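# Lay the towel flat, long sides pointing forward

## Task

Spread the towel flat in a single layer, with its long edges running straight away from the robot toward the far side of the table. Keep it at least one finger's width from the table edge, two fingers' width from the basket rim, and more than a hand's width from either arm's column. The basket must stay upright with its whole base on the table, no more than three fingers' width from its starting spot, and turned about the same way as before. Release the towel and move the grippers away at the end. Nothing may depend on the robot holding it.

## Robot and tools

Robot: two arms, left_arm and right_arm. Each has six joints, always listed in this order: waist, shoulder, elbow, wrist pitch, wrist yaw, wrist roll. A gripper opening value follows them. The names are labels only. left_arm sits on the +y side of the scene.

Frame: one shared world frame. The origin is on the tabletop midway between the arms, +x points out over the table away from the robot, and +z points up. The state line reports each gripper's end_effector_position (metres) and end_effector_quat_wxyz in this frame. That point lies between the finger pads, about 1 cm short of the tips. The fingers point along the gripper's +z and separate along its y. Reported hand positions can be off, more so at long reach.

Command row: one flat list of 14 numbers that covers both arms, even when only one arm should move. The first 7 are left_arm's six joint angles plus its opening, and the next 7 are right_arm's. Joint values are absolute target angles in radians, not offsets, in the same convention that Joint positions prints. The elbow sign is flipped against the URDF on both arms. Stated ranges in URDF terms: waist -2.618 to 3.054, shoulder 0.000 to 3.142, elbow 0.000 to 3.142 (so -3.142 to 0.000 in the numbers you send), wrist pitch -1.571 to 1.571, wrist yaw -1.571 to 1.571, wrist roll -2.094 to 2.094. The real limits may sit up to 0.036 rad either way. A target more than 0.036 past a limit, and beyond the current angle, is refused. A target only slightly past is clipped, and the result then shows "joint sent to its limit". Opening runs from -1 (closed) to +1 (fully open, 0.094 m pad gap). An optional 12 extra numbers from 0 to 1 scale joint stiffness: left's 6, then right's 6. Each scale stays in effect until you change it.

Tools:
- execute_actions(actions): a list of actions. Each action is a list of up to 15 rows, one row per 1/30 s step. If fewer rows are given, the last one is repeated to fill 15 steps. An empty list just returns the current state and images.
- move(target, speed, blocking): target is one 14-number row of absolute joint goals. All joints travel together, so the hand follows a curved path. Path length is 0.5 to 10 s. speed is the top rate in rad/s of the joint with the farthest to go (0.01 to 2, default 0.5). The move ignores obstacles and the other arm. blocking=false returns after 0.5 s. Before sending more rows, use wait(0) or stop until the result shows the move has ended. The "move:" line reports how it finished (done, off_target, moving, held, fault), whether limits were held or none, and each arm's joint farthest from its target.
- wait(seconds): 0 to 10. Each arm keeps its last command. It returns early if a running move finishes.
- stop: brings a running move to rest. Braking needs room, more at high speed. The fingers are not stopped.
- zoom_image(camera, region): a closer view of [x0,y0,x1,y1] pixels, at most 504 by 504, from cam_high, cam_low, cam_left_wrist or cam_right_wrist. All four images are 504x504.
- finished_scene(scene): ends the scene for good and reports whether it succeeded. Call it only when the towel stays correct without any help from the robot.

Control details: on each step a joint's target is kept within a lead of its measured angle. The leads are waist 0.202, shoulder 0.258, elbow 0.238, wrist pitch 0.573, wrist yaw and roll 0.522 rad. A step that would carry the gripper more than 70 mm is scaled down. This means large targets take several actions, and a move left unfinished at the end of an action should be sent again. Friction can leave a joint about 0.031 rad short, and smaller changes may not register. To keep a joint still, resend its "Joint targets" value.

Results: Joint positions and Joint velocities give one block per arm (rad, rad/s, then pad gap in m). Joint targets shows the angles being driven toward right now. grip_measured gives the opening on the command scale, with a fixed per-gripper error of about 1 mm. Step readings list joint angles at sampled steps, and HELD marks steps where an arm's command was held back. "joint command not followed" means a clearance check changed some joint targets. FAULT and OVER-TEMPERATURE FAULT lines mean an arm has stopped. Camera calibration is given per camera (K, distortion, T_world_to_cam). Results list any camera whose calibration has changed.

Grasping: to hold cloth, command an opening about 0.03 below grip_measured, or less than that for a gentler pinch. Thin cloth under about 2 mm gets less grip force. Expect occasional brief tugs on whatever is held.

Avoid: pushing the towel or the basket off the table, which fails the task. Also avoid tipping or sliding the basket, fast contacts (impact grows with speed), and targets set deep past a contact (they press harder). Never let the arms collide or press on each other. Do not drop things or slam them. Holding a load heats the motors. MOTOR HOT appears from 75 °C, at 90 °C the arm pauses for 10 s, and at 100 °C the arm goes limp and falls. So do not hang on to things for long. The robot keeps its last command while you are thinking, and shorter robot time with smooth motion is better.

Each tool is called in YAML: its name, and indented under it one key for each argument.

## Session

execute_actions:
  actions: []

Scene clock: 0.00 s.
left_arm: end_effector_position=(+0.4686, +0.5782, +0.1853) grip_measured=+1.000 end_effector_quat_wxyz=(+0.624, -0.613, +0.462, +0.148) | right_arm: end_effector_position=(+0.2811, -0.0576, +0.3247) grip_measured=+1.000 end_effector_quat_wxyz=(-0.474, +0.588, -0.545, -0.364)
Joint names: [waist, shoulder, elbow, wrist pitch, wrist yaw, wrist roll]
Joint positions: left_arm=[ 0.292  2.087 -1.398  0.448 -0.736 -0.856  0.094] | right_arm=[ 0.275  1.369 -1.374 -0.943 -1.21  -1.075  0.094]
Joint velocities: left_arm=[-0.007  0.002  0.022 -0.051 -0.022 -0.022  0.   ] | right_arm=[-0.007 -0.002  0.007 -0.037 -0.037 -0.007  0.   ]
Joint targets: left_arm=[0.292 2.087 -1.398 0.448 -0.736 -0.856] | right_arm=[0.275 1.369 -1.374 -0.943 -1.210 -1.075]
Joint stiffness scale: left_arm=[1. 1. 1. 1. 1. 1.] | right_arm=[1. 1. 1. 1. 1. 1.]

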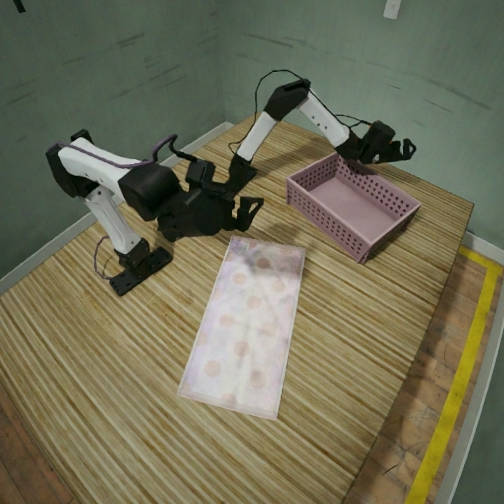

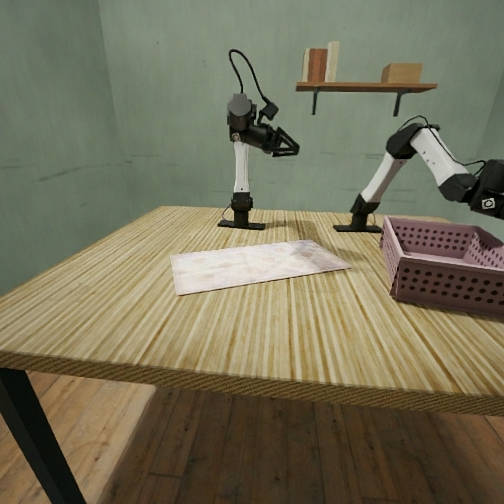

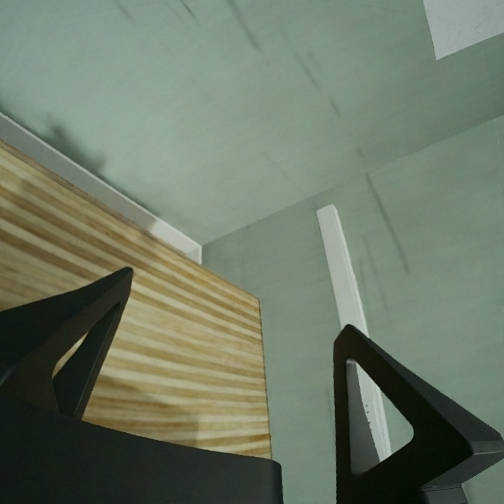

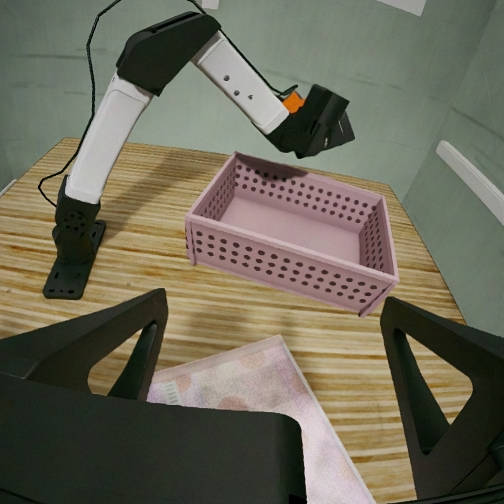

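zoom_image:
  camera: "cam_high"
  region: [150, 220, 350, 430]

zoom_image:
  camera: "cam_low"
  region: [150, 200, 400, 320]

move:
  target: [0,1.0,-1.2,-1.0,0,0,1, 0,1.5,-1.2,-1.2,0,0,1]
  speed: 0.8

Region (150, 220, 350, 430) of cam_high's 504x504 image, scaled by 2.400, with more detail than that image has; it fills the left 480 columns of this view, and the rest is white.

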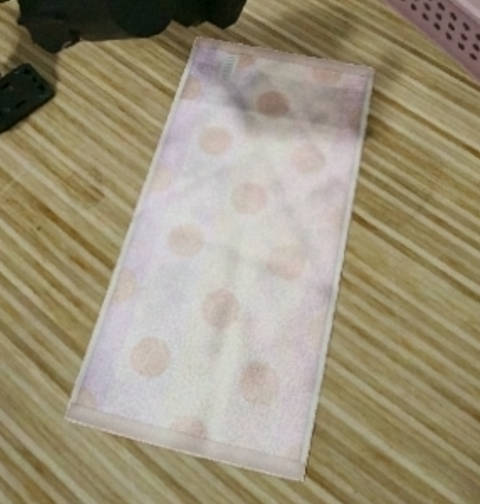

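Region (150, 200, 400, 320) of cam_low's 504x504 image, scaled by 2.016, with more detail than that image has; it fills the top 242 rows of this view, and the rest is white.

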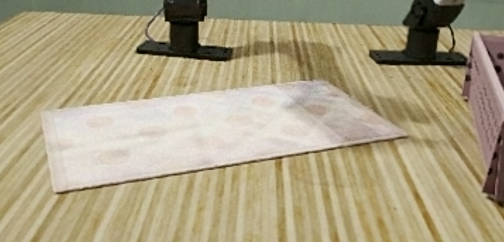

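Scene clock: 7.57 s.
left_arm: end_effector_position=(+0.2677, +0.2812, +0.2785) grip_measured=+1.000 end_effector_quat_wxyz=(+0.392, -0.061, +0.918, +0.025) | right_arm: end_effector_position=(+0.2884, -0.2919, +0.1261) grip_measured=+1.000 end_effector_quat_wxyz=(+0.061, +0.067, +0.996, -0.001)
Joint names: [waist, shoulder, elbow, wrist pitch, wrist yaw, wrist roll]
Joint positions: left_arm=[ 0.009  1.005 -1.225 -0.984 -0.006 -0.008  0.094] | right_arm=[ 0.007  1.483 -1.217 -1.184 -0.007 -0.006  0.094]
Joint velocities: left_arm=[ 0.007 -0.012 -0.012 -0.066 -0.037 -0.051  0.   ] | right_arm=[-0.012  0.007 -0.012 -0.037 -0.081  0.051  0.   ]
Joint targets: left_arm=[0.000 1.000 -1.200 -1.000 0.000 0.000] | right_arm=[-0.000 1.500 -1.200 -1.200 -0.000 0.000]
Joint stiffness scale: left_arm=[1. 1. 1. 1. 1. 1.] | right_arm=[1. 1. 1. 1. 1. 1.]
move: off_target (left_arm); limits=none; left_arm: farthest joint: the elbow, 0.025 radians from its target (0.198 radians at the start); right_arm: farthest joint: the shoulder, 0.017 radians from its target (0.131 radians at the start)
camera_calibration (this result's frames):
cam_left_wrist: T_world_to_cam=[[0.340095, -0.911177, 0.232579, 0.0959399], [-0.901947, -0.386051, -0.193538, 0.425312], [0.266135, -0.143953, -0.953126, 0.353271], [0, 0, 0, 1]] pos_world=[0.256963, 0.302464, 0.396712]
cam_right_wrist: T_world_to_cam=[[-0.0987194, -0.9932, -0.0617048, -0.247665], [-0.93647, 0.0717504, 0.343331, 0.273562], [-0.336569, 0.0916781, -0.937185, 0.358102], [0, 0, 0, 1]] pos_world=[0.352259, -0.298439, 0.226403]

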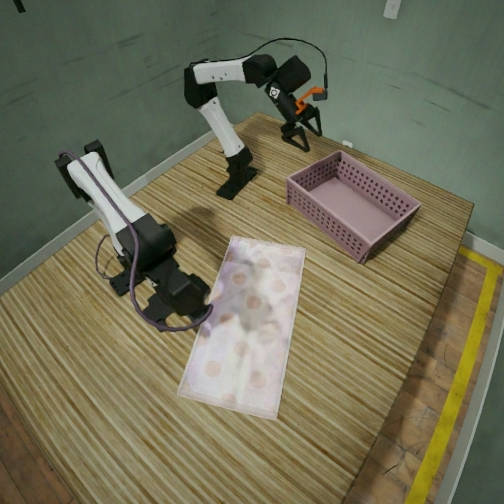

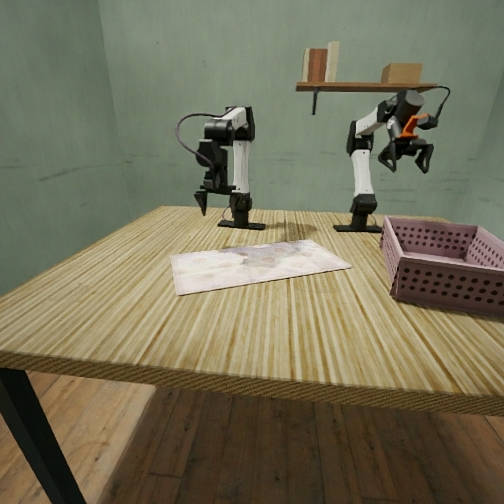

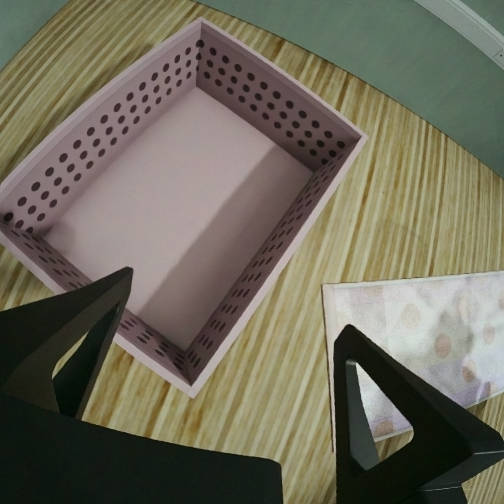

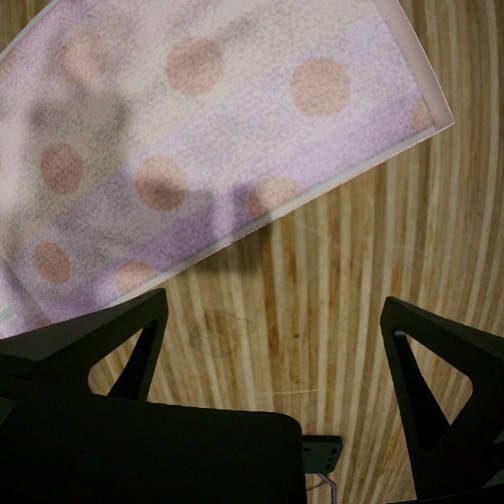

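move:
  target: [-0.9,1.0,-1.2,-1.5,0,0,1, 0,2.0,-1.9,-1.2,0,0,1]
  speed: 0.8

move:
  target: [-0.9,1.0,-0.8,-1.3,0,0,1, 0.4,2.0,-1.9,-0.7,0,0,1]
  speed: 0.8

Scene clock: 39.10 s.
left_arm: end_effector_position=(+0.1152, +0.1207, +0.2139) grip_measured=+1.000 end_effector_quat_wxyz=(+0.141, +0.371, +0.916, -0.058) | right_arm: end_effector_position=(+0.4503, -0.3150, +0.1515) grip_measured=+1.000 end_effector_quat_wxyz=(+0.135, +0.067, +0.989, -0.007)
Joint names: [waist, shoulder, elbow, wrist pitch, wrist yaw, wrist roll]
Joint positions: left_arm=[-0.891  1.005 -1.225 -1.486 -0.001 -0.007  0.094] | right_arm=[ 0.007  1.986 -1.879 -1.193 -0.006 -0.006  0.094]
Joint velocities: left_arm=[-0.002  0.002  0.022 -0.007 -0.007 -0.037  0.   ] | right_arm=[-0.017 -0.017  0.007  0.037 -0.007  0.007  0.   ]
Joint targets: left_arm=[-0.900 1.000 -1.200 -1.500 -0.000 -0.000] | right_arm=[0.000 2.000 -1.900 -1.200 0.000 -0.000]
Joint stiffness scale: left_arm=[1. 1. 1. 1. 1. 1.] | right_arm=[1. 1. 1. 1. 1. 1.]
move: off_target (left_arm, right_arm); limits=none; left_arm: farthest joint: the elbow, 0.025 radians from its target (0.025 radians at the start); right_arm: farthest joint: the elbow, 0.021 radians from its target (0.683 radians at the start)
camera_calibration (this result's frames):
cam_left_wrist: T_world_to_cam=[[-0.443593, -0.89069, 0.0994824, 0.132892], [-0.844779, 0.452612, 0.285466, 0.00299846], [-0.299289, 0.04259, -0.953212, 0.351834], [0, 0, 0, 1]] pos_world=[0.166783, 0.102024, 0.321296]
cam_right_wrist: T_world_to_cam=[[-0.0906949, -0.994404, -0.0541855, -0.258203], [-0.976542, 0.0781322, 0.200652, 0.459724], [-0.195295, 0.0711125, -0.978163, 0.374632], [0, 0, 0, 1]] pos_world=[0.498686, -0.319318, 0.260215]

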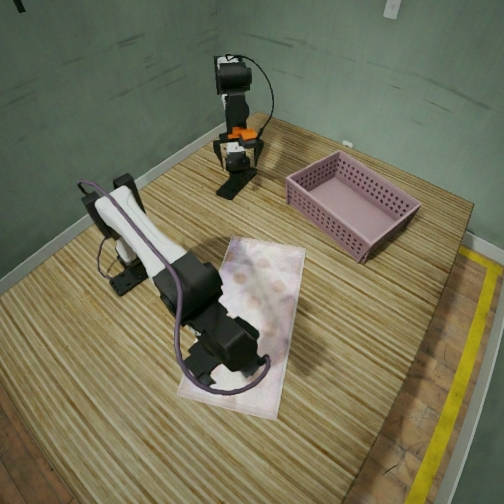

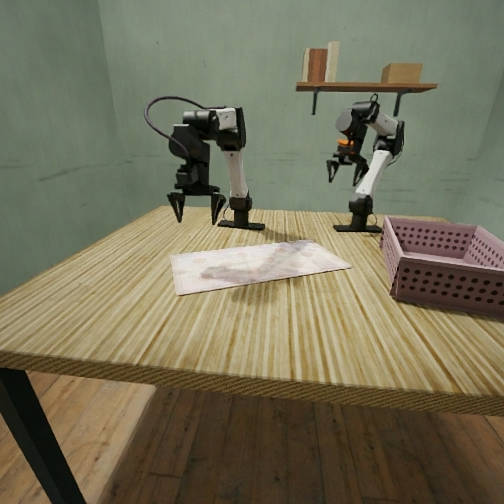

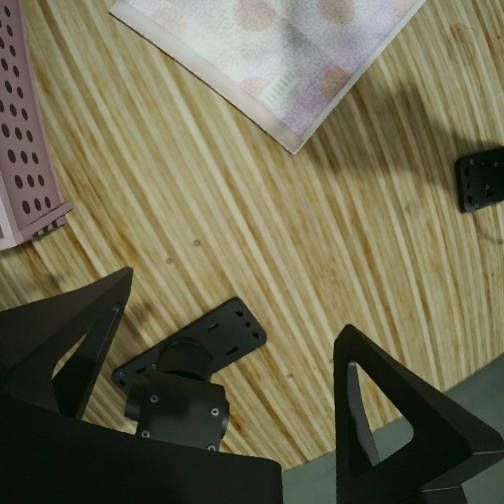

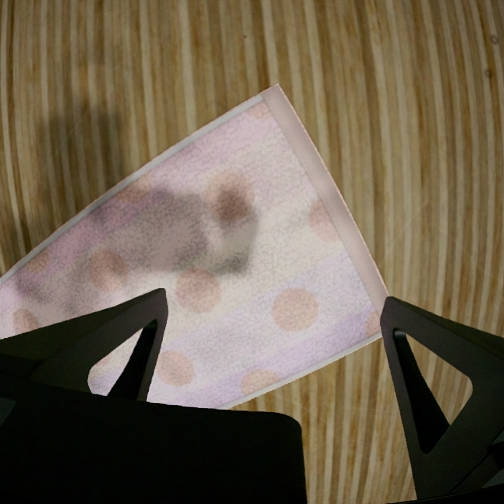

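Scene clock: 40.53 s.
left_arm: end_effector_position=(+0.0945, +0.1411, +0.1046) grip_measured=+1.000 end_effector_quat_wxyz=(+0.036, +0.375, +0.926, -0.014) | right_arm: end_effector_position=(+0.5377, -0.1144, +0.2080) grip_measured=+1.000 end_effector_quat_wxyz=(+0.362, -0.123, +0.923, +0.048)
Joint names: [waist, shoulder, elbow, wrist pitch, wrist yaw, wrist roll]
Joint positions: left_arm=[-0.891  1.005 -0.818 -1.307 -0.001 -0.007  0.094] | right_arm=[ 0.407  1.986 -1.879 -0.717 -0.004 -0.005  0.094]
Joint velocities: left_arm=[ 0.002  0.007 -0.017 -0.007 -0.022  0.007  0.   ] | right_arm=[-0.012 -0.002  0.002 -0.081 -0.051  0.007  0.   ]
Joint targets: left_arm=[-0.900 1.000 -0.800 -1.300 -0.000 -0.000] | right_arm=[0.400 2.000 -1.900 -0.700 -0.000 0.000]
Joint stiffness scale: left_arm=[1. 1. 1. 1. 1. 1.] | right_arm=[1. 1. 1. 1. 1. 1.]
move: off_target (right_arm); limits=none; left_arm: farthest joint: the elbow, 0.018 radians from its target (0.425 radians at the start); right_arm: farthest joint: the elbow, 0.021 radians from its target (0.021 radians at the start)
camera_calibration (this result's frames):
cam_left_wrist: T_world_to_cam=[[-0.433226, -0.90087, 0.0273458, 0.160696], [-0.781715, 0.39068, 0.486098, -0.010681], [-0.448594, 0.189214, -0.873476, 0.225624], [0, 0, 0, 1]] pos_world=[0.162482, 0.106248, 0.197875]
cam_right_wrist: T_world_to_cam=[[0.31981, -0.947189, -0.0235303, -0.269452], [-0.91426, -0.301983, -0.270064, 0.538983], [0.248696, 0.107882, -0.962555, 0.194939], [0, 0, 0, 1]] pos_world=[0.530463, -0.113489, 0.326859]

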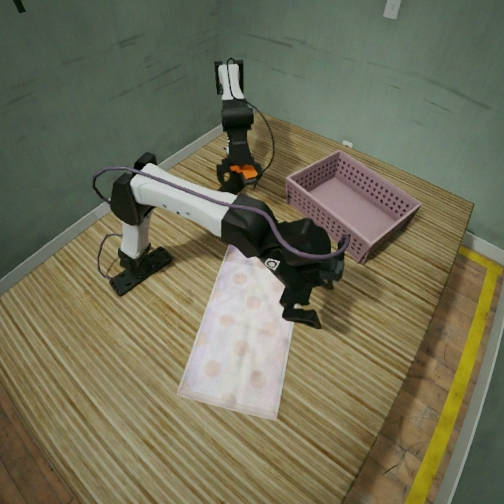

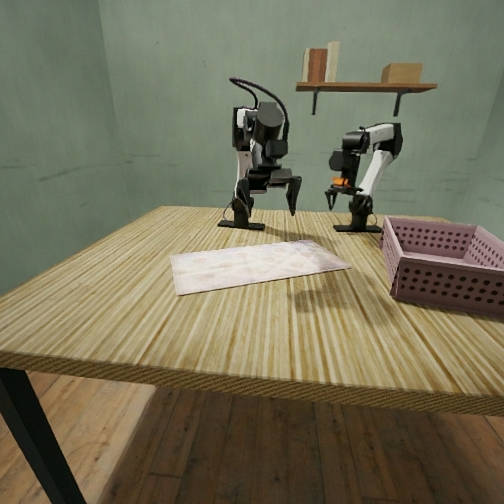

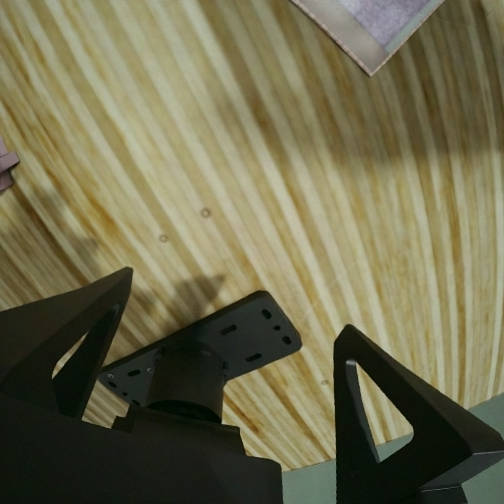

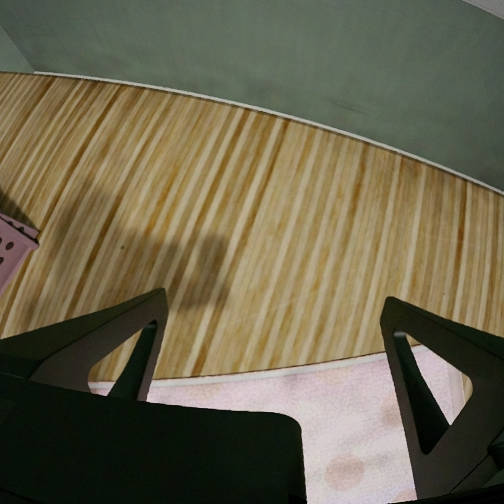

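move:
  target: [-0.93,1.447,-0.5,0.2,0,0,-1, 0.131,2.081,-1.291,0.05,0,0,-1]
  speed: 0.8

move:
  target: [-0.93,1.46,-0.49,-0.09,0,0,-1, 0.131,2.09,-1.28,-0.25,0,0,-1]
  speed: 0.2

move:
  target: [-1.025,1.59,-0.61,-0.09,0,0,-1, 0.284,2.39,-1.779,-0.45,0,0,-1]
  speed: 0.2

Scene clock: 71.03 s.
left_arm: end_effector_position=(+0.2416, -0.0191, +0.0570) grip_measured=-0.986 end_effector_quat_wxyz=(+0.382, +0.354, +0.838, -0.164) | right_arm: end_effector_position=(+0.5605, -0.2601, +0.0563) grip_measured=-0.982 end_effector_quat_wxyz=(+0.409, +0.002, +0.913, -0.002)
Joint names: [waist, shoulder, elbow, wrist pitch, wrist yaw, wrist roll]
Joint positions: left_arm=[-0.922  1.432 -0.52   0.198 -0.001 -0.007  0.001] | right_arm=[ 0.136  2.068 -1.307  0.034 -0.004 -0.005  0.001]
Joint velocities: left_arm=[-0.012 -0.007 -0.007  0.051 -0.037  0.022  0.   ] | right_arm=[-0.007 -0.012  0.002 -0.037  0.022 -0.037 -0.001]
Joint targets: left_arm=[-0.930 1.447 -0.500 0.200 0.000 0.000] | right_arm=[0.131 2.081 -1.291 0.050 -0.000 0.000]
Joint stiffness scale: left_arm=[1. 1. 1. 1. 1. 1.] | right_arm=[1. 1. 1. 1. 1. 1.]
move: done; limits=none; left_arm: farthest joint: the elbow, 0.020 radians from its target (0.318 radians at the start); right_arm: farthest joint: the elbow, 0.016 radians from its target (0.588 radians at the start)
camera_calibration (this result's frames):
cam_left_wrist: T_world_to_cam=[[-0.538189, -0.806149, 0.245919, 0.0961452], [-0.839684, 0.487686, -0.238943, 0.247277], [0.0726925, -0.335091, -0.939377, 0.148154], [0, 0, 0, 1]] pos_world=[0.248609, 0.00655875, 0.174613]
cam_right_wrist: T_world_to_cam=[[0.0566804, -0.998248, -0.0169735, -0.284502], [-0.931368, -0.0467437, -0.361065, 0.556019], [0.359639, 0.0362739, -0.932386, -0.0235835], [0, 0, 0, 1]] pos_world=[0.542466, -0.257158, 0.173941]

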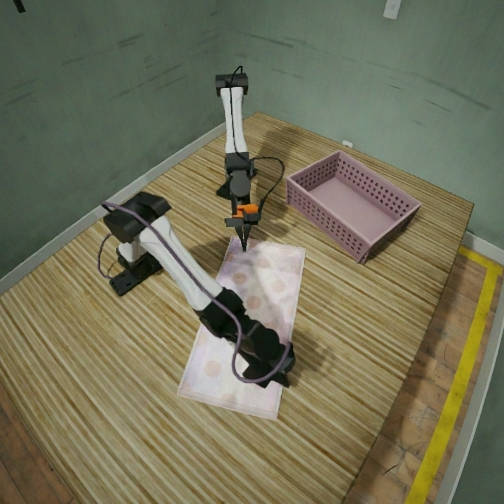

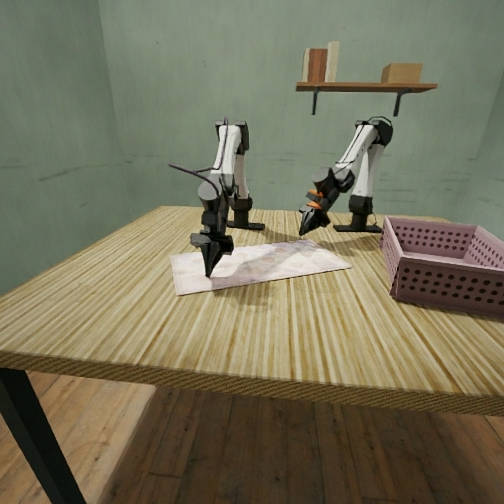

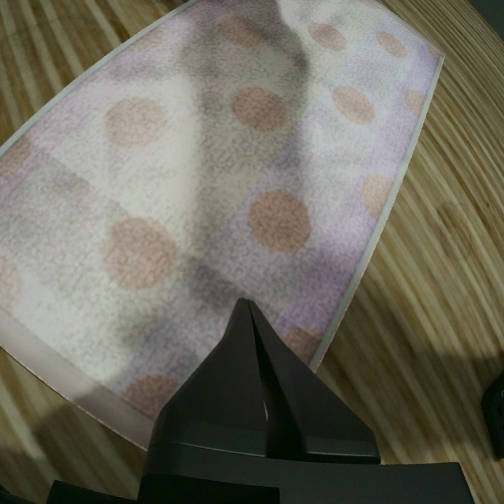

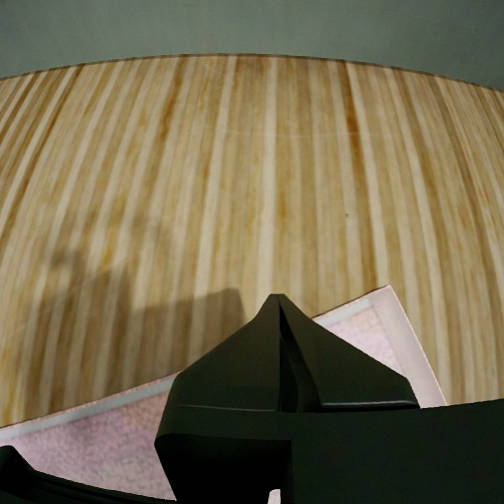

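Scene clock: 72.73 s.
left_arm: end_effector_position=(+0.2101, +0.0138, +0.0134) grip_measured=-0.986 end_effector_quat_wxyz=(+0.274, +0.371, +0.879, -0.118) | right_arm: end_effector_position=(+0.5180, -0.2596, +0.0185) grip_measured=-0.982 end_effector_quat_wxyz=(+0.301, +0.003, +0.954, -0.001)
Joint names: [waist, shoulder, elbow, wrist pitch, wrist yaw, wrist roll]
Joint positions: left_arm=[-0.922  1.441 -0.516 -0.04  -0.001 -0.007  0.001] | right_arm=[ 0.136  2.068 -1.307 -0.198 -0.004 -0.005  0.001]
Joint velocities: left_arm=[-0.007 -0.022 -0.002  0.022 -0.007 -0.051 -0.   ] | right_arm=[-0.007 -0.002 -0.012  0.037 -0.022  0.066 -0.   ]
Joint targets: left_arm=[-0.930 1.460 -0.490 -0.090 0.000 -0.000] | right_arm=[0.131 2.090 -1.280 -0.250 0.000 -0.000]
Joint stiffness scale: left_arm=[1. 1. 1. 1. 1. 1.] | right_arm=[1. 1. 1. 1. 1. 1.]
move: off_target (left_arm, right_arm); limits=none; left_arm: farthest joint: the wrist pitch, 0.050 radians from its target (0.288 radians at the start); right_arm: farthest joint: the wrist pitch, 0.052 radians from its target (0.284 radians at the start)
camera_calibration (this result's frames):
cam_left_wrist: T_world_to_cam=[[-0.500384, -0.845612, 0.185893, 0.10985], [-0.860512, 0.509428, 0.00103034, 0.195129], [-0.0955706, -0.159448, -0.982569, 0.154051], [0, 0, 0, 1]] pos_world=[0.237601, 0.0180498, 0.130745]
cam_right_wrist: T_world_to_cam=[[0.0509282, -0.998176, -0.0324089, -0.278922], [-0.989438, -0.0460193, -0.13746, 0.528933], [0.135718, 0.0390672, -0.989977, 0.0742146], [0, 0, 0, 1]] pos_world=[0.527479, -0.256971, 0.137138]

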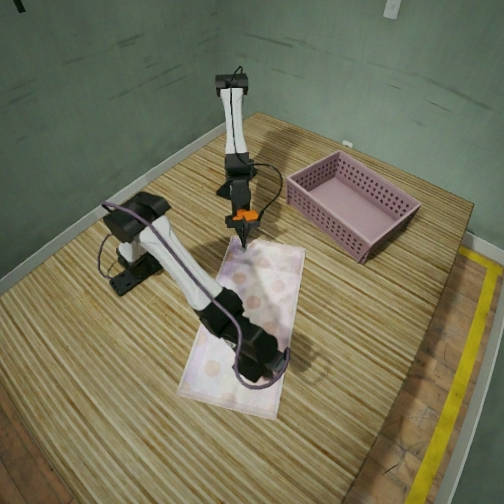

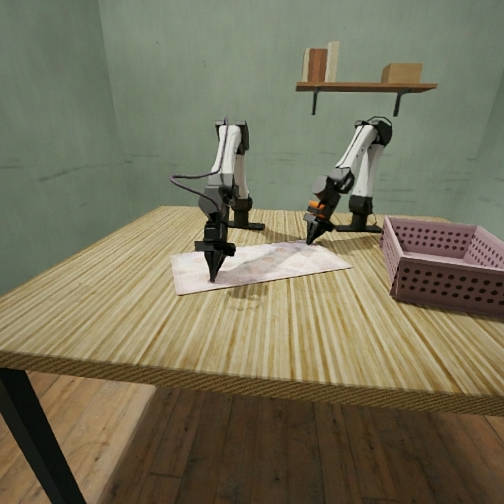

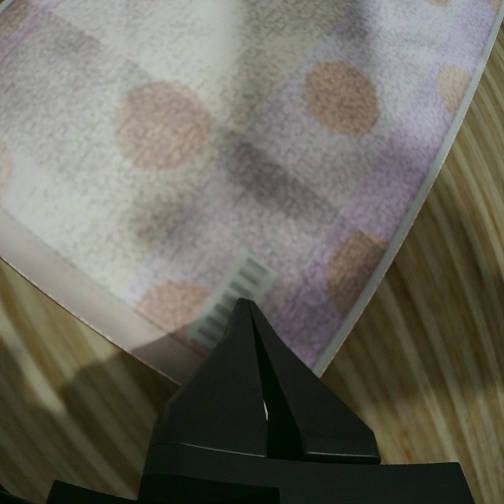

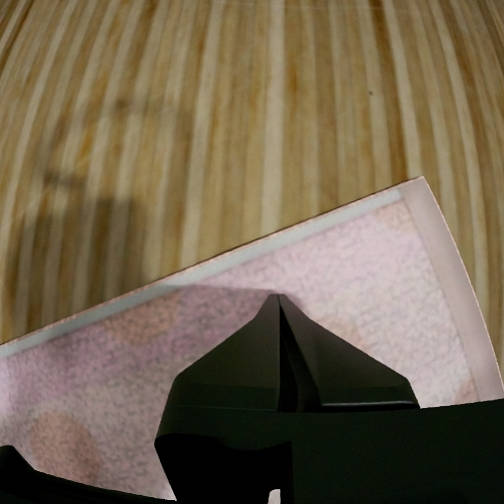

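Scene clock: 75.50 s.
left_arm: end_effector_position=(+0.2097, -0.0195, +0.0119) grip_measured=-0.986 end_effector_quat_wxyz=(+0.272, +0.404, +0.866, -0.113) | right_arm: end_effector_position=(+0.5889, -0.1906, +0.0185) grip_measured=-0.983 end_effector_quat_wxyz=(+0.293, -0.055, +0.955, +0.006)
Joint names: [waist, shoulder, elbow, wrist pitch, wrist yaw, wrist roll]
Joint positions: left_arm=[-1.006  1.549 -0.61  -0.035 -0.035 -0.007  0.001] | right_arm=[ 0.264  2.34  -1.773 -0.41   0.021 -0.005  0.001]
Joint velocities: left_arm=[ 0.007 -0.007 -0.012  0.007  0.081 -0.051  0.001] | right_arm=[-0.002  0.002  0.007 -0.037  0.007 -0.007 -0.001]
Joint targets: left_arm=[-1.025 1.590 -0.610 -0.090 -0.000 -0.000] | right_arm=[0.284 2.390 -1.779 -0.450 -0.000 0.000]
Joint stiffness scale: left_arm=[1. 1. 1. 1. 1. 1.] | right_arm=[1. 1. 1. 1. 1. 1.]
move: off_target (left_arm, right_arm); limits=none; left_arm: farthest joint: the wrist pitch, 0.055 radians from its target (0.050 radians at the start); right_arm: farthest joint: the shoulder, 0.050 radians from its target (0.322 radians at the start)
camera_calibration (this result's frames):
cam_left_wrist: T_world_to_cam=[[-0.557627, -0.815167, 0.156699, 0.0946635], [-0.825292, 0.564706, 0.000794367, 0.205512], [-0.0891362, -0.128879, -0.987646, 0.146564], [0, 0, 0, 1]] pos_world=[0.235458, -0.0199982, 0.129757]
cam_right_wrist: T_world_to_cam=[[0.163931, -0.986386, -0.0129781, -0.278281], [-0.979667, -0.161244, -0.119383, 0.574173], [0.115665, 0.0322848, -0.992763, 0.072461], [0, 0, 0, 1]] pos_world=[0.599736, -0.18425, 0.136872]

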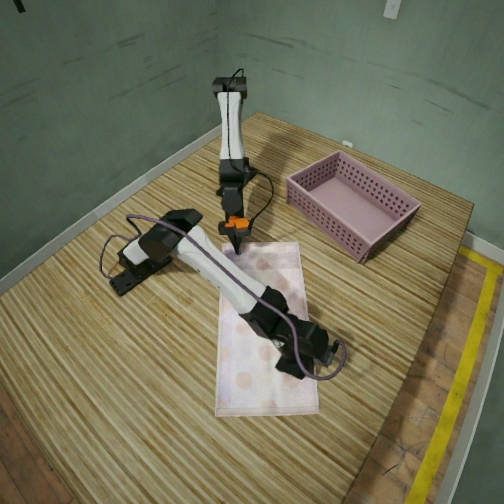

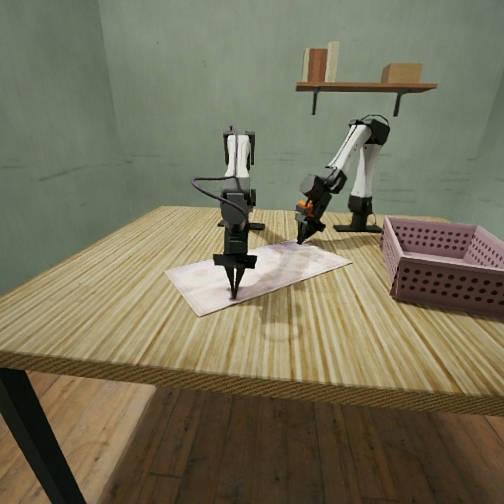

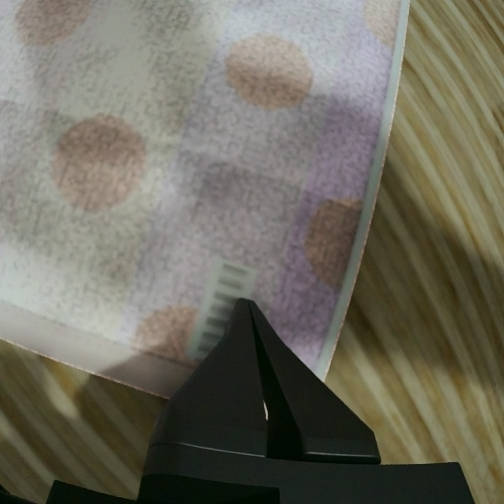

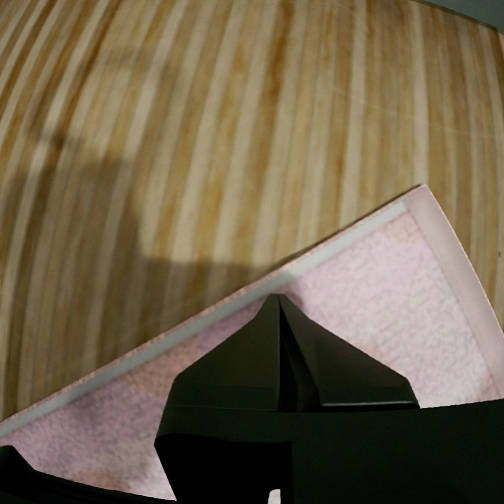

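move:
  target: [-1.13,1.71,-0.739,-0.10,0,0,-1, 0.47,2.60,-2.179,-0.63,0,0,-1]
  speed: 0.15

Scene clock: 81.07 s.
left_arm: end_effector_position=(+0.1988, -0.0683, +0.0121) grip_measured=-0.986 end_effector_quat_wxyz=(+0.266, +0.449, +0.844, -0.124) | right_arm: end_effector_position=(+0.6131, -0.0682, +0.0169) grip_measured=-0.983 end_effector_quat_wxyz=(+0.293, -0.145, +0.944, +0.034)
Joint names: [waist, shoulder, elbow, wrist pitch, wrist yaw, wrist roll]
Joint positions: left_arm=[-1.111  1.669 -0.738 -0.046 -0.039 -0.006  0.001] | right_arm=[ 0.454  2.562 -2.17  -0.579  0.021 -0.005  0.001]
Joint velocities: left_arm=[ 0.007  0.002 -0.002  0.007  0.007  0.007  0.001] | right_arm=[ 0.002  0.002  0.012  0.022 -0.022  0.022  0.   ]
Joint targets: left_arm=[-1.130 1.710 -0.739 -0.100 -0.000 0.000] | right_arm=[0.470 2.600 -2.179 -0.630 0.000 -0.000]
Joint stiffness scale: left_arm=[1. 1. 1. 1. 1. 1.] | right_arm=[1. 1. 1. 1. 1. 1.]
move: off_target (left_arm, right_arm); limits=none; left_arm: farthest joint: the wrist pitch, 0.054 radians from its target (0.065 radians at the start); right_arm: farthest joint: the wrist pitch, 0.051 radians from its target (0.220 radians at the start)
camera_calibration (this result's frames):
cam_left_wrist: T_world_to_cam=[[-0.638957, -0.753964, 0.152555, 0.0692829], [-0.762699, 0.646751, 0.00193655, 0.217193], [-0.100125, -0.115116, -0.988293, 0.142577], [0, 0, 0, 1]] pos_world=[0.224197, -0.0718201, 0.129918]
cam_right_wrist: T_world_to_cam=[[0.347311, -0.937664, -0.0127164, -0.270622], [-0.930972, -0.343141, -0.124678, 0.575259], [0.112542, 0.0551406, -0.992116, 0.0675946], [0, 0, 0, 1]] pos_world=[0.621933, -0.0600849, 0.135342]

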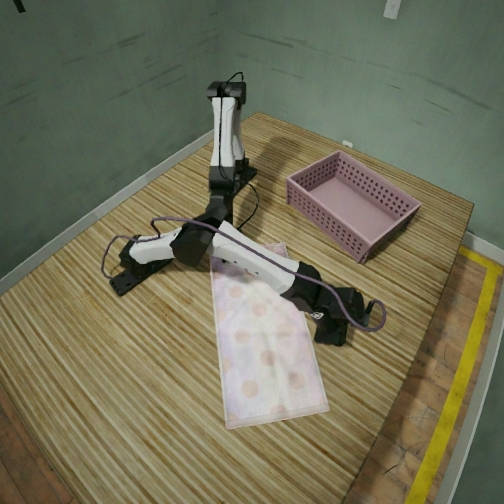

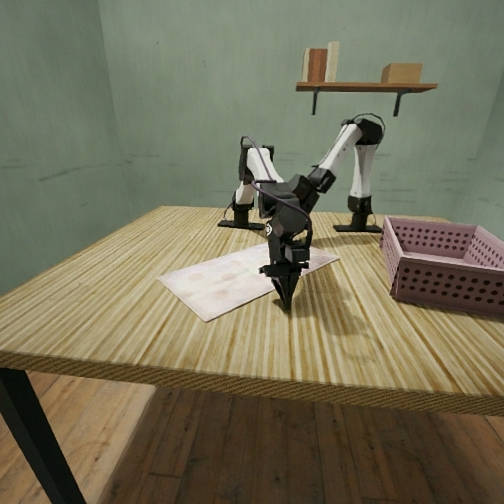

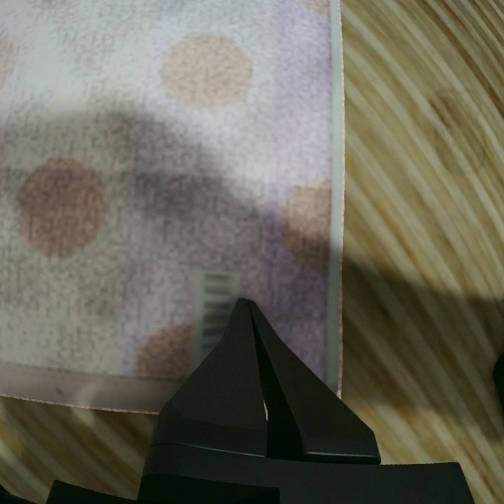

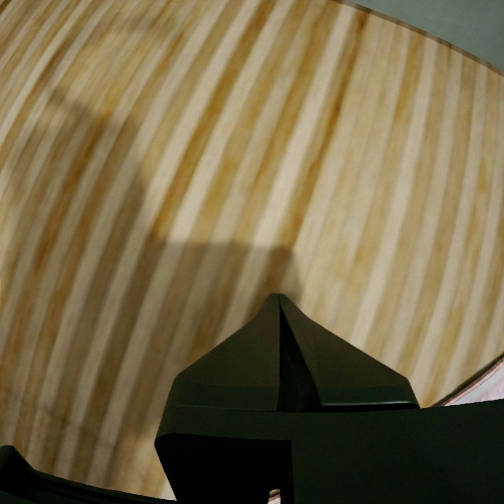

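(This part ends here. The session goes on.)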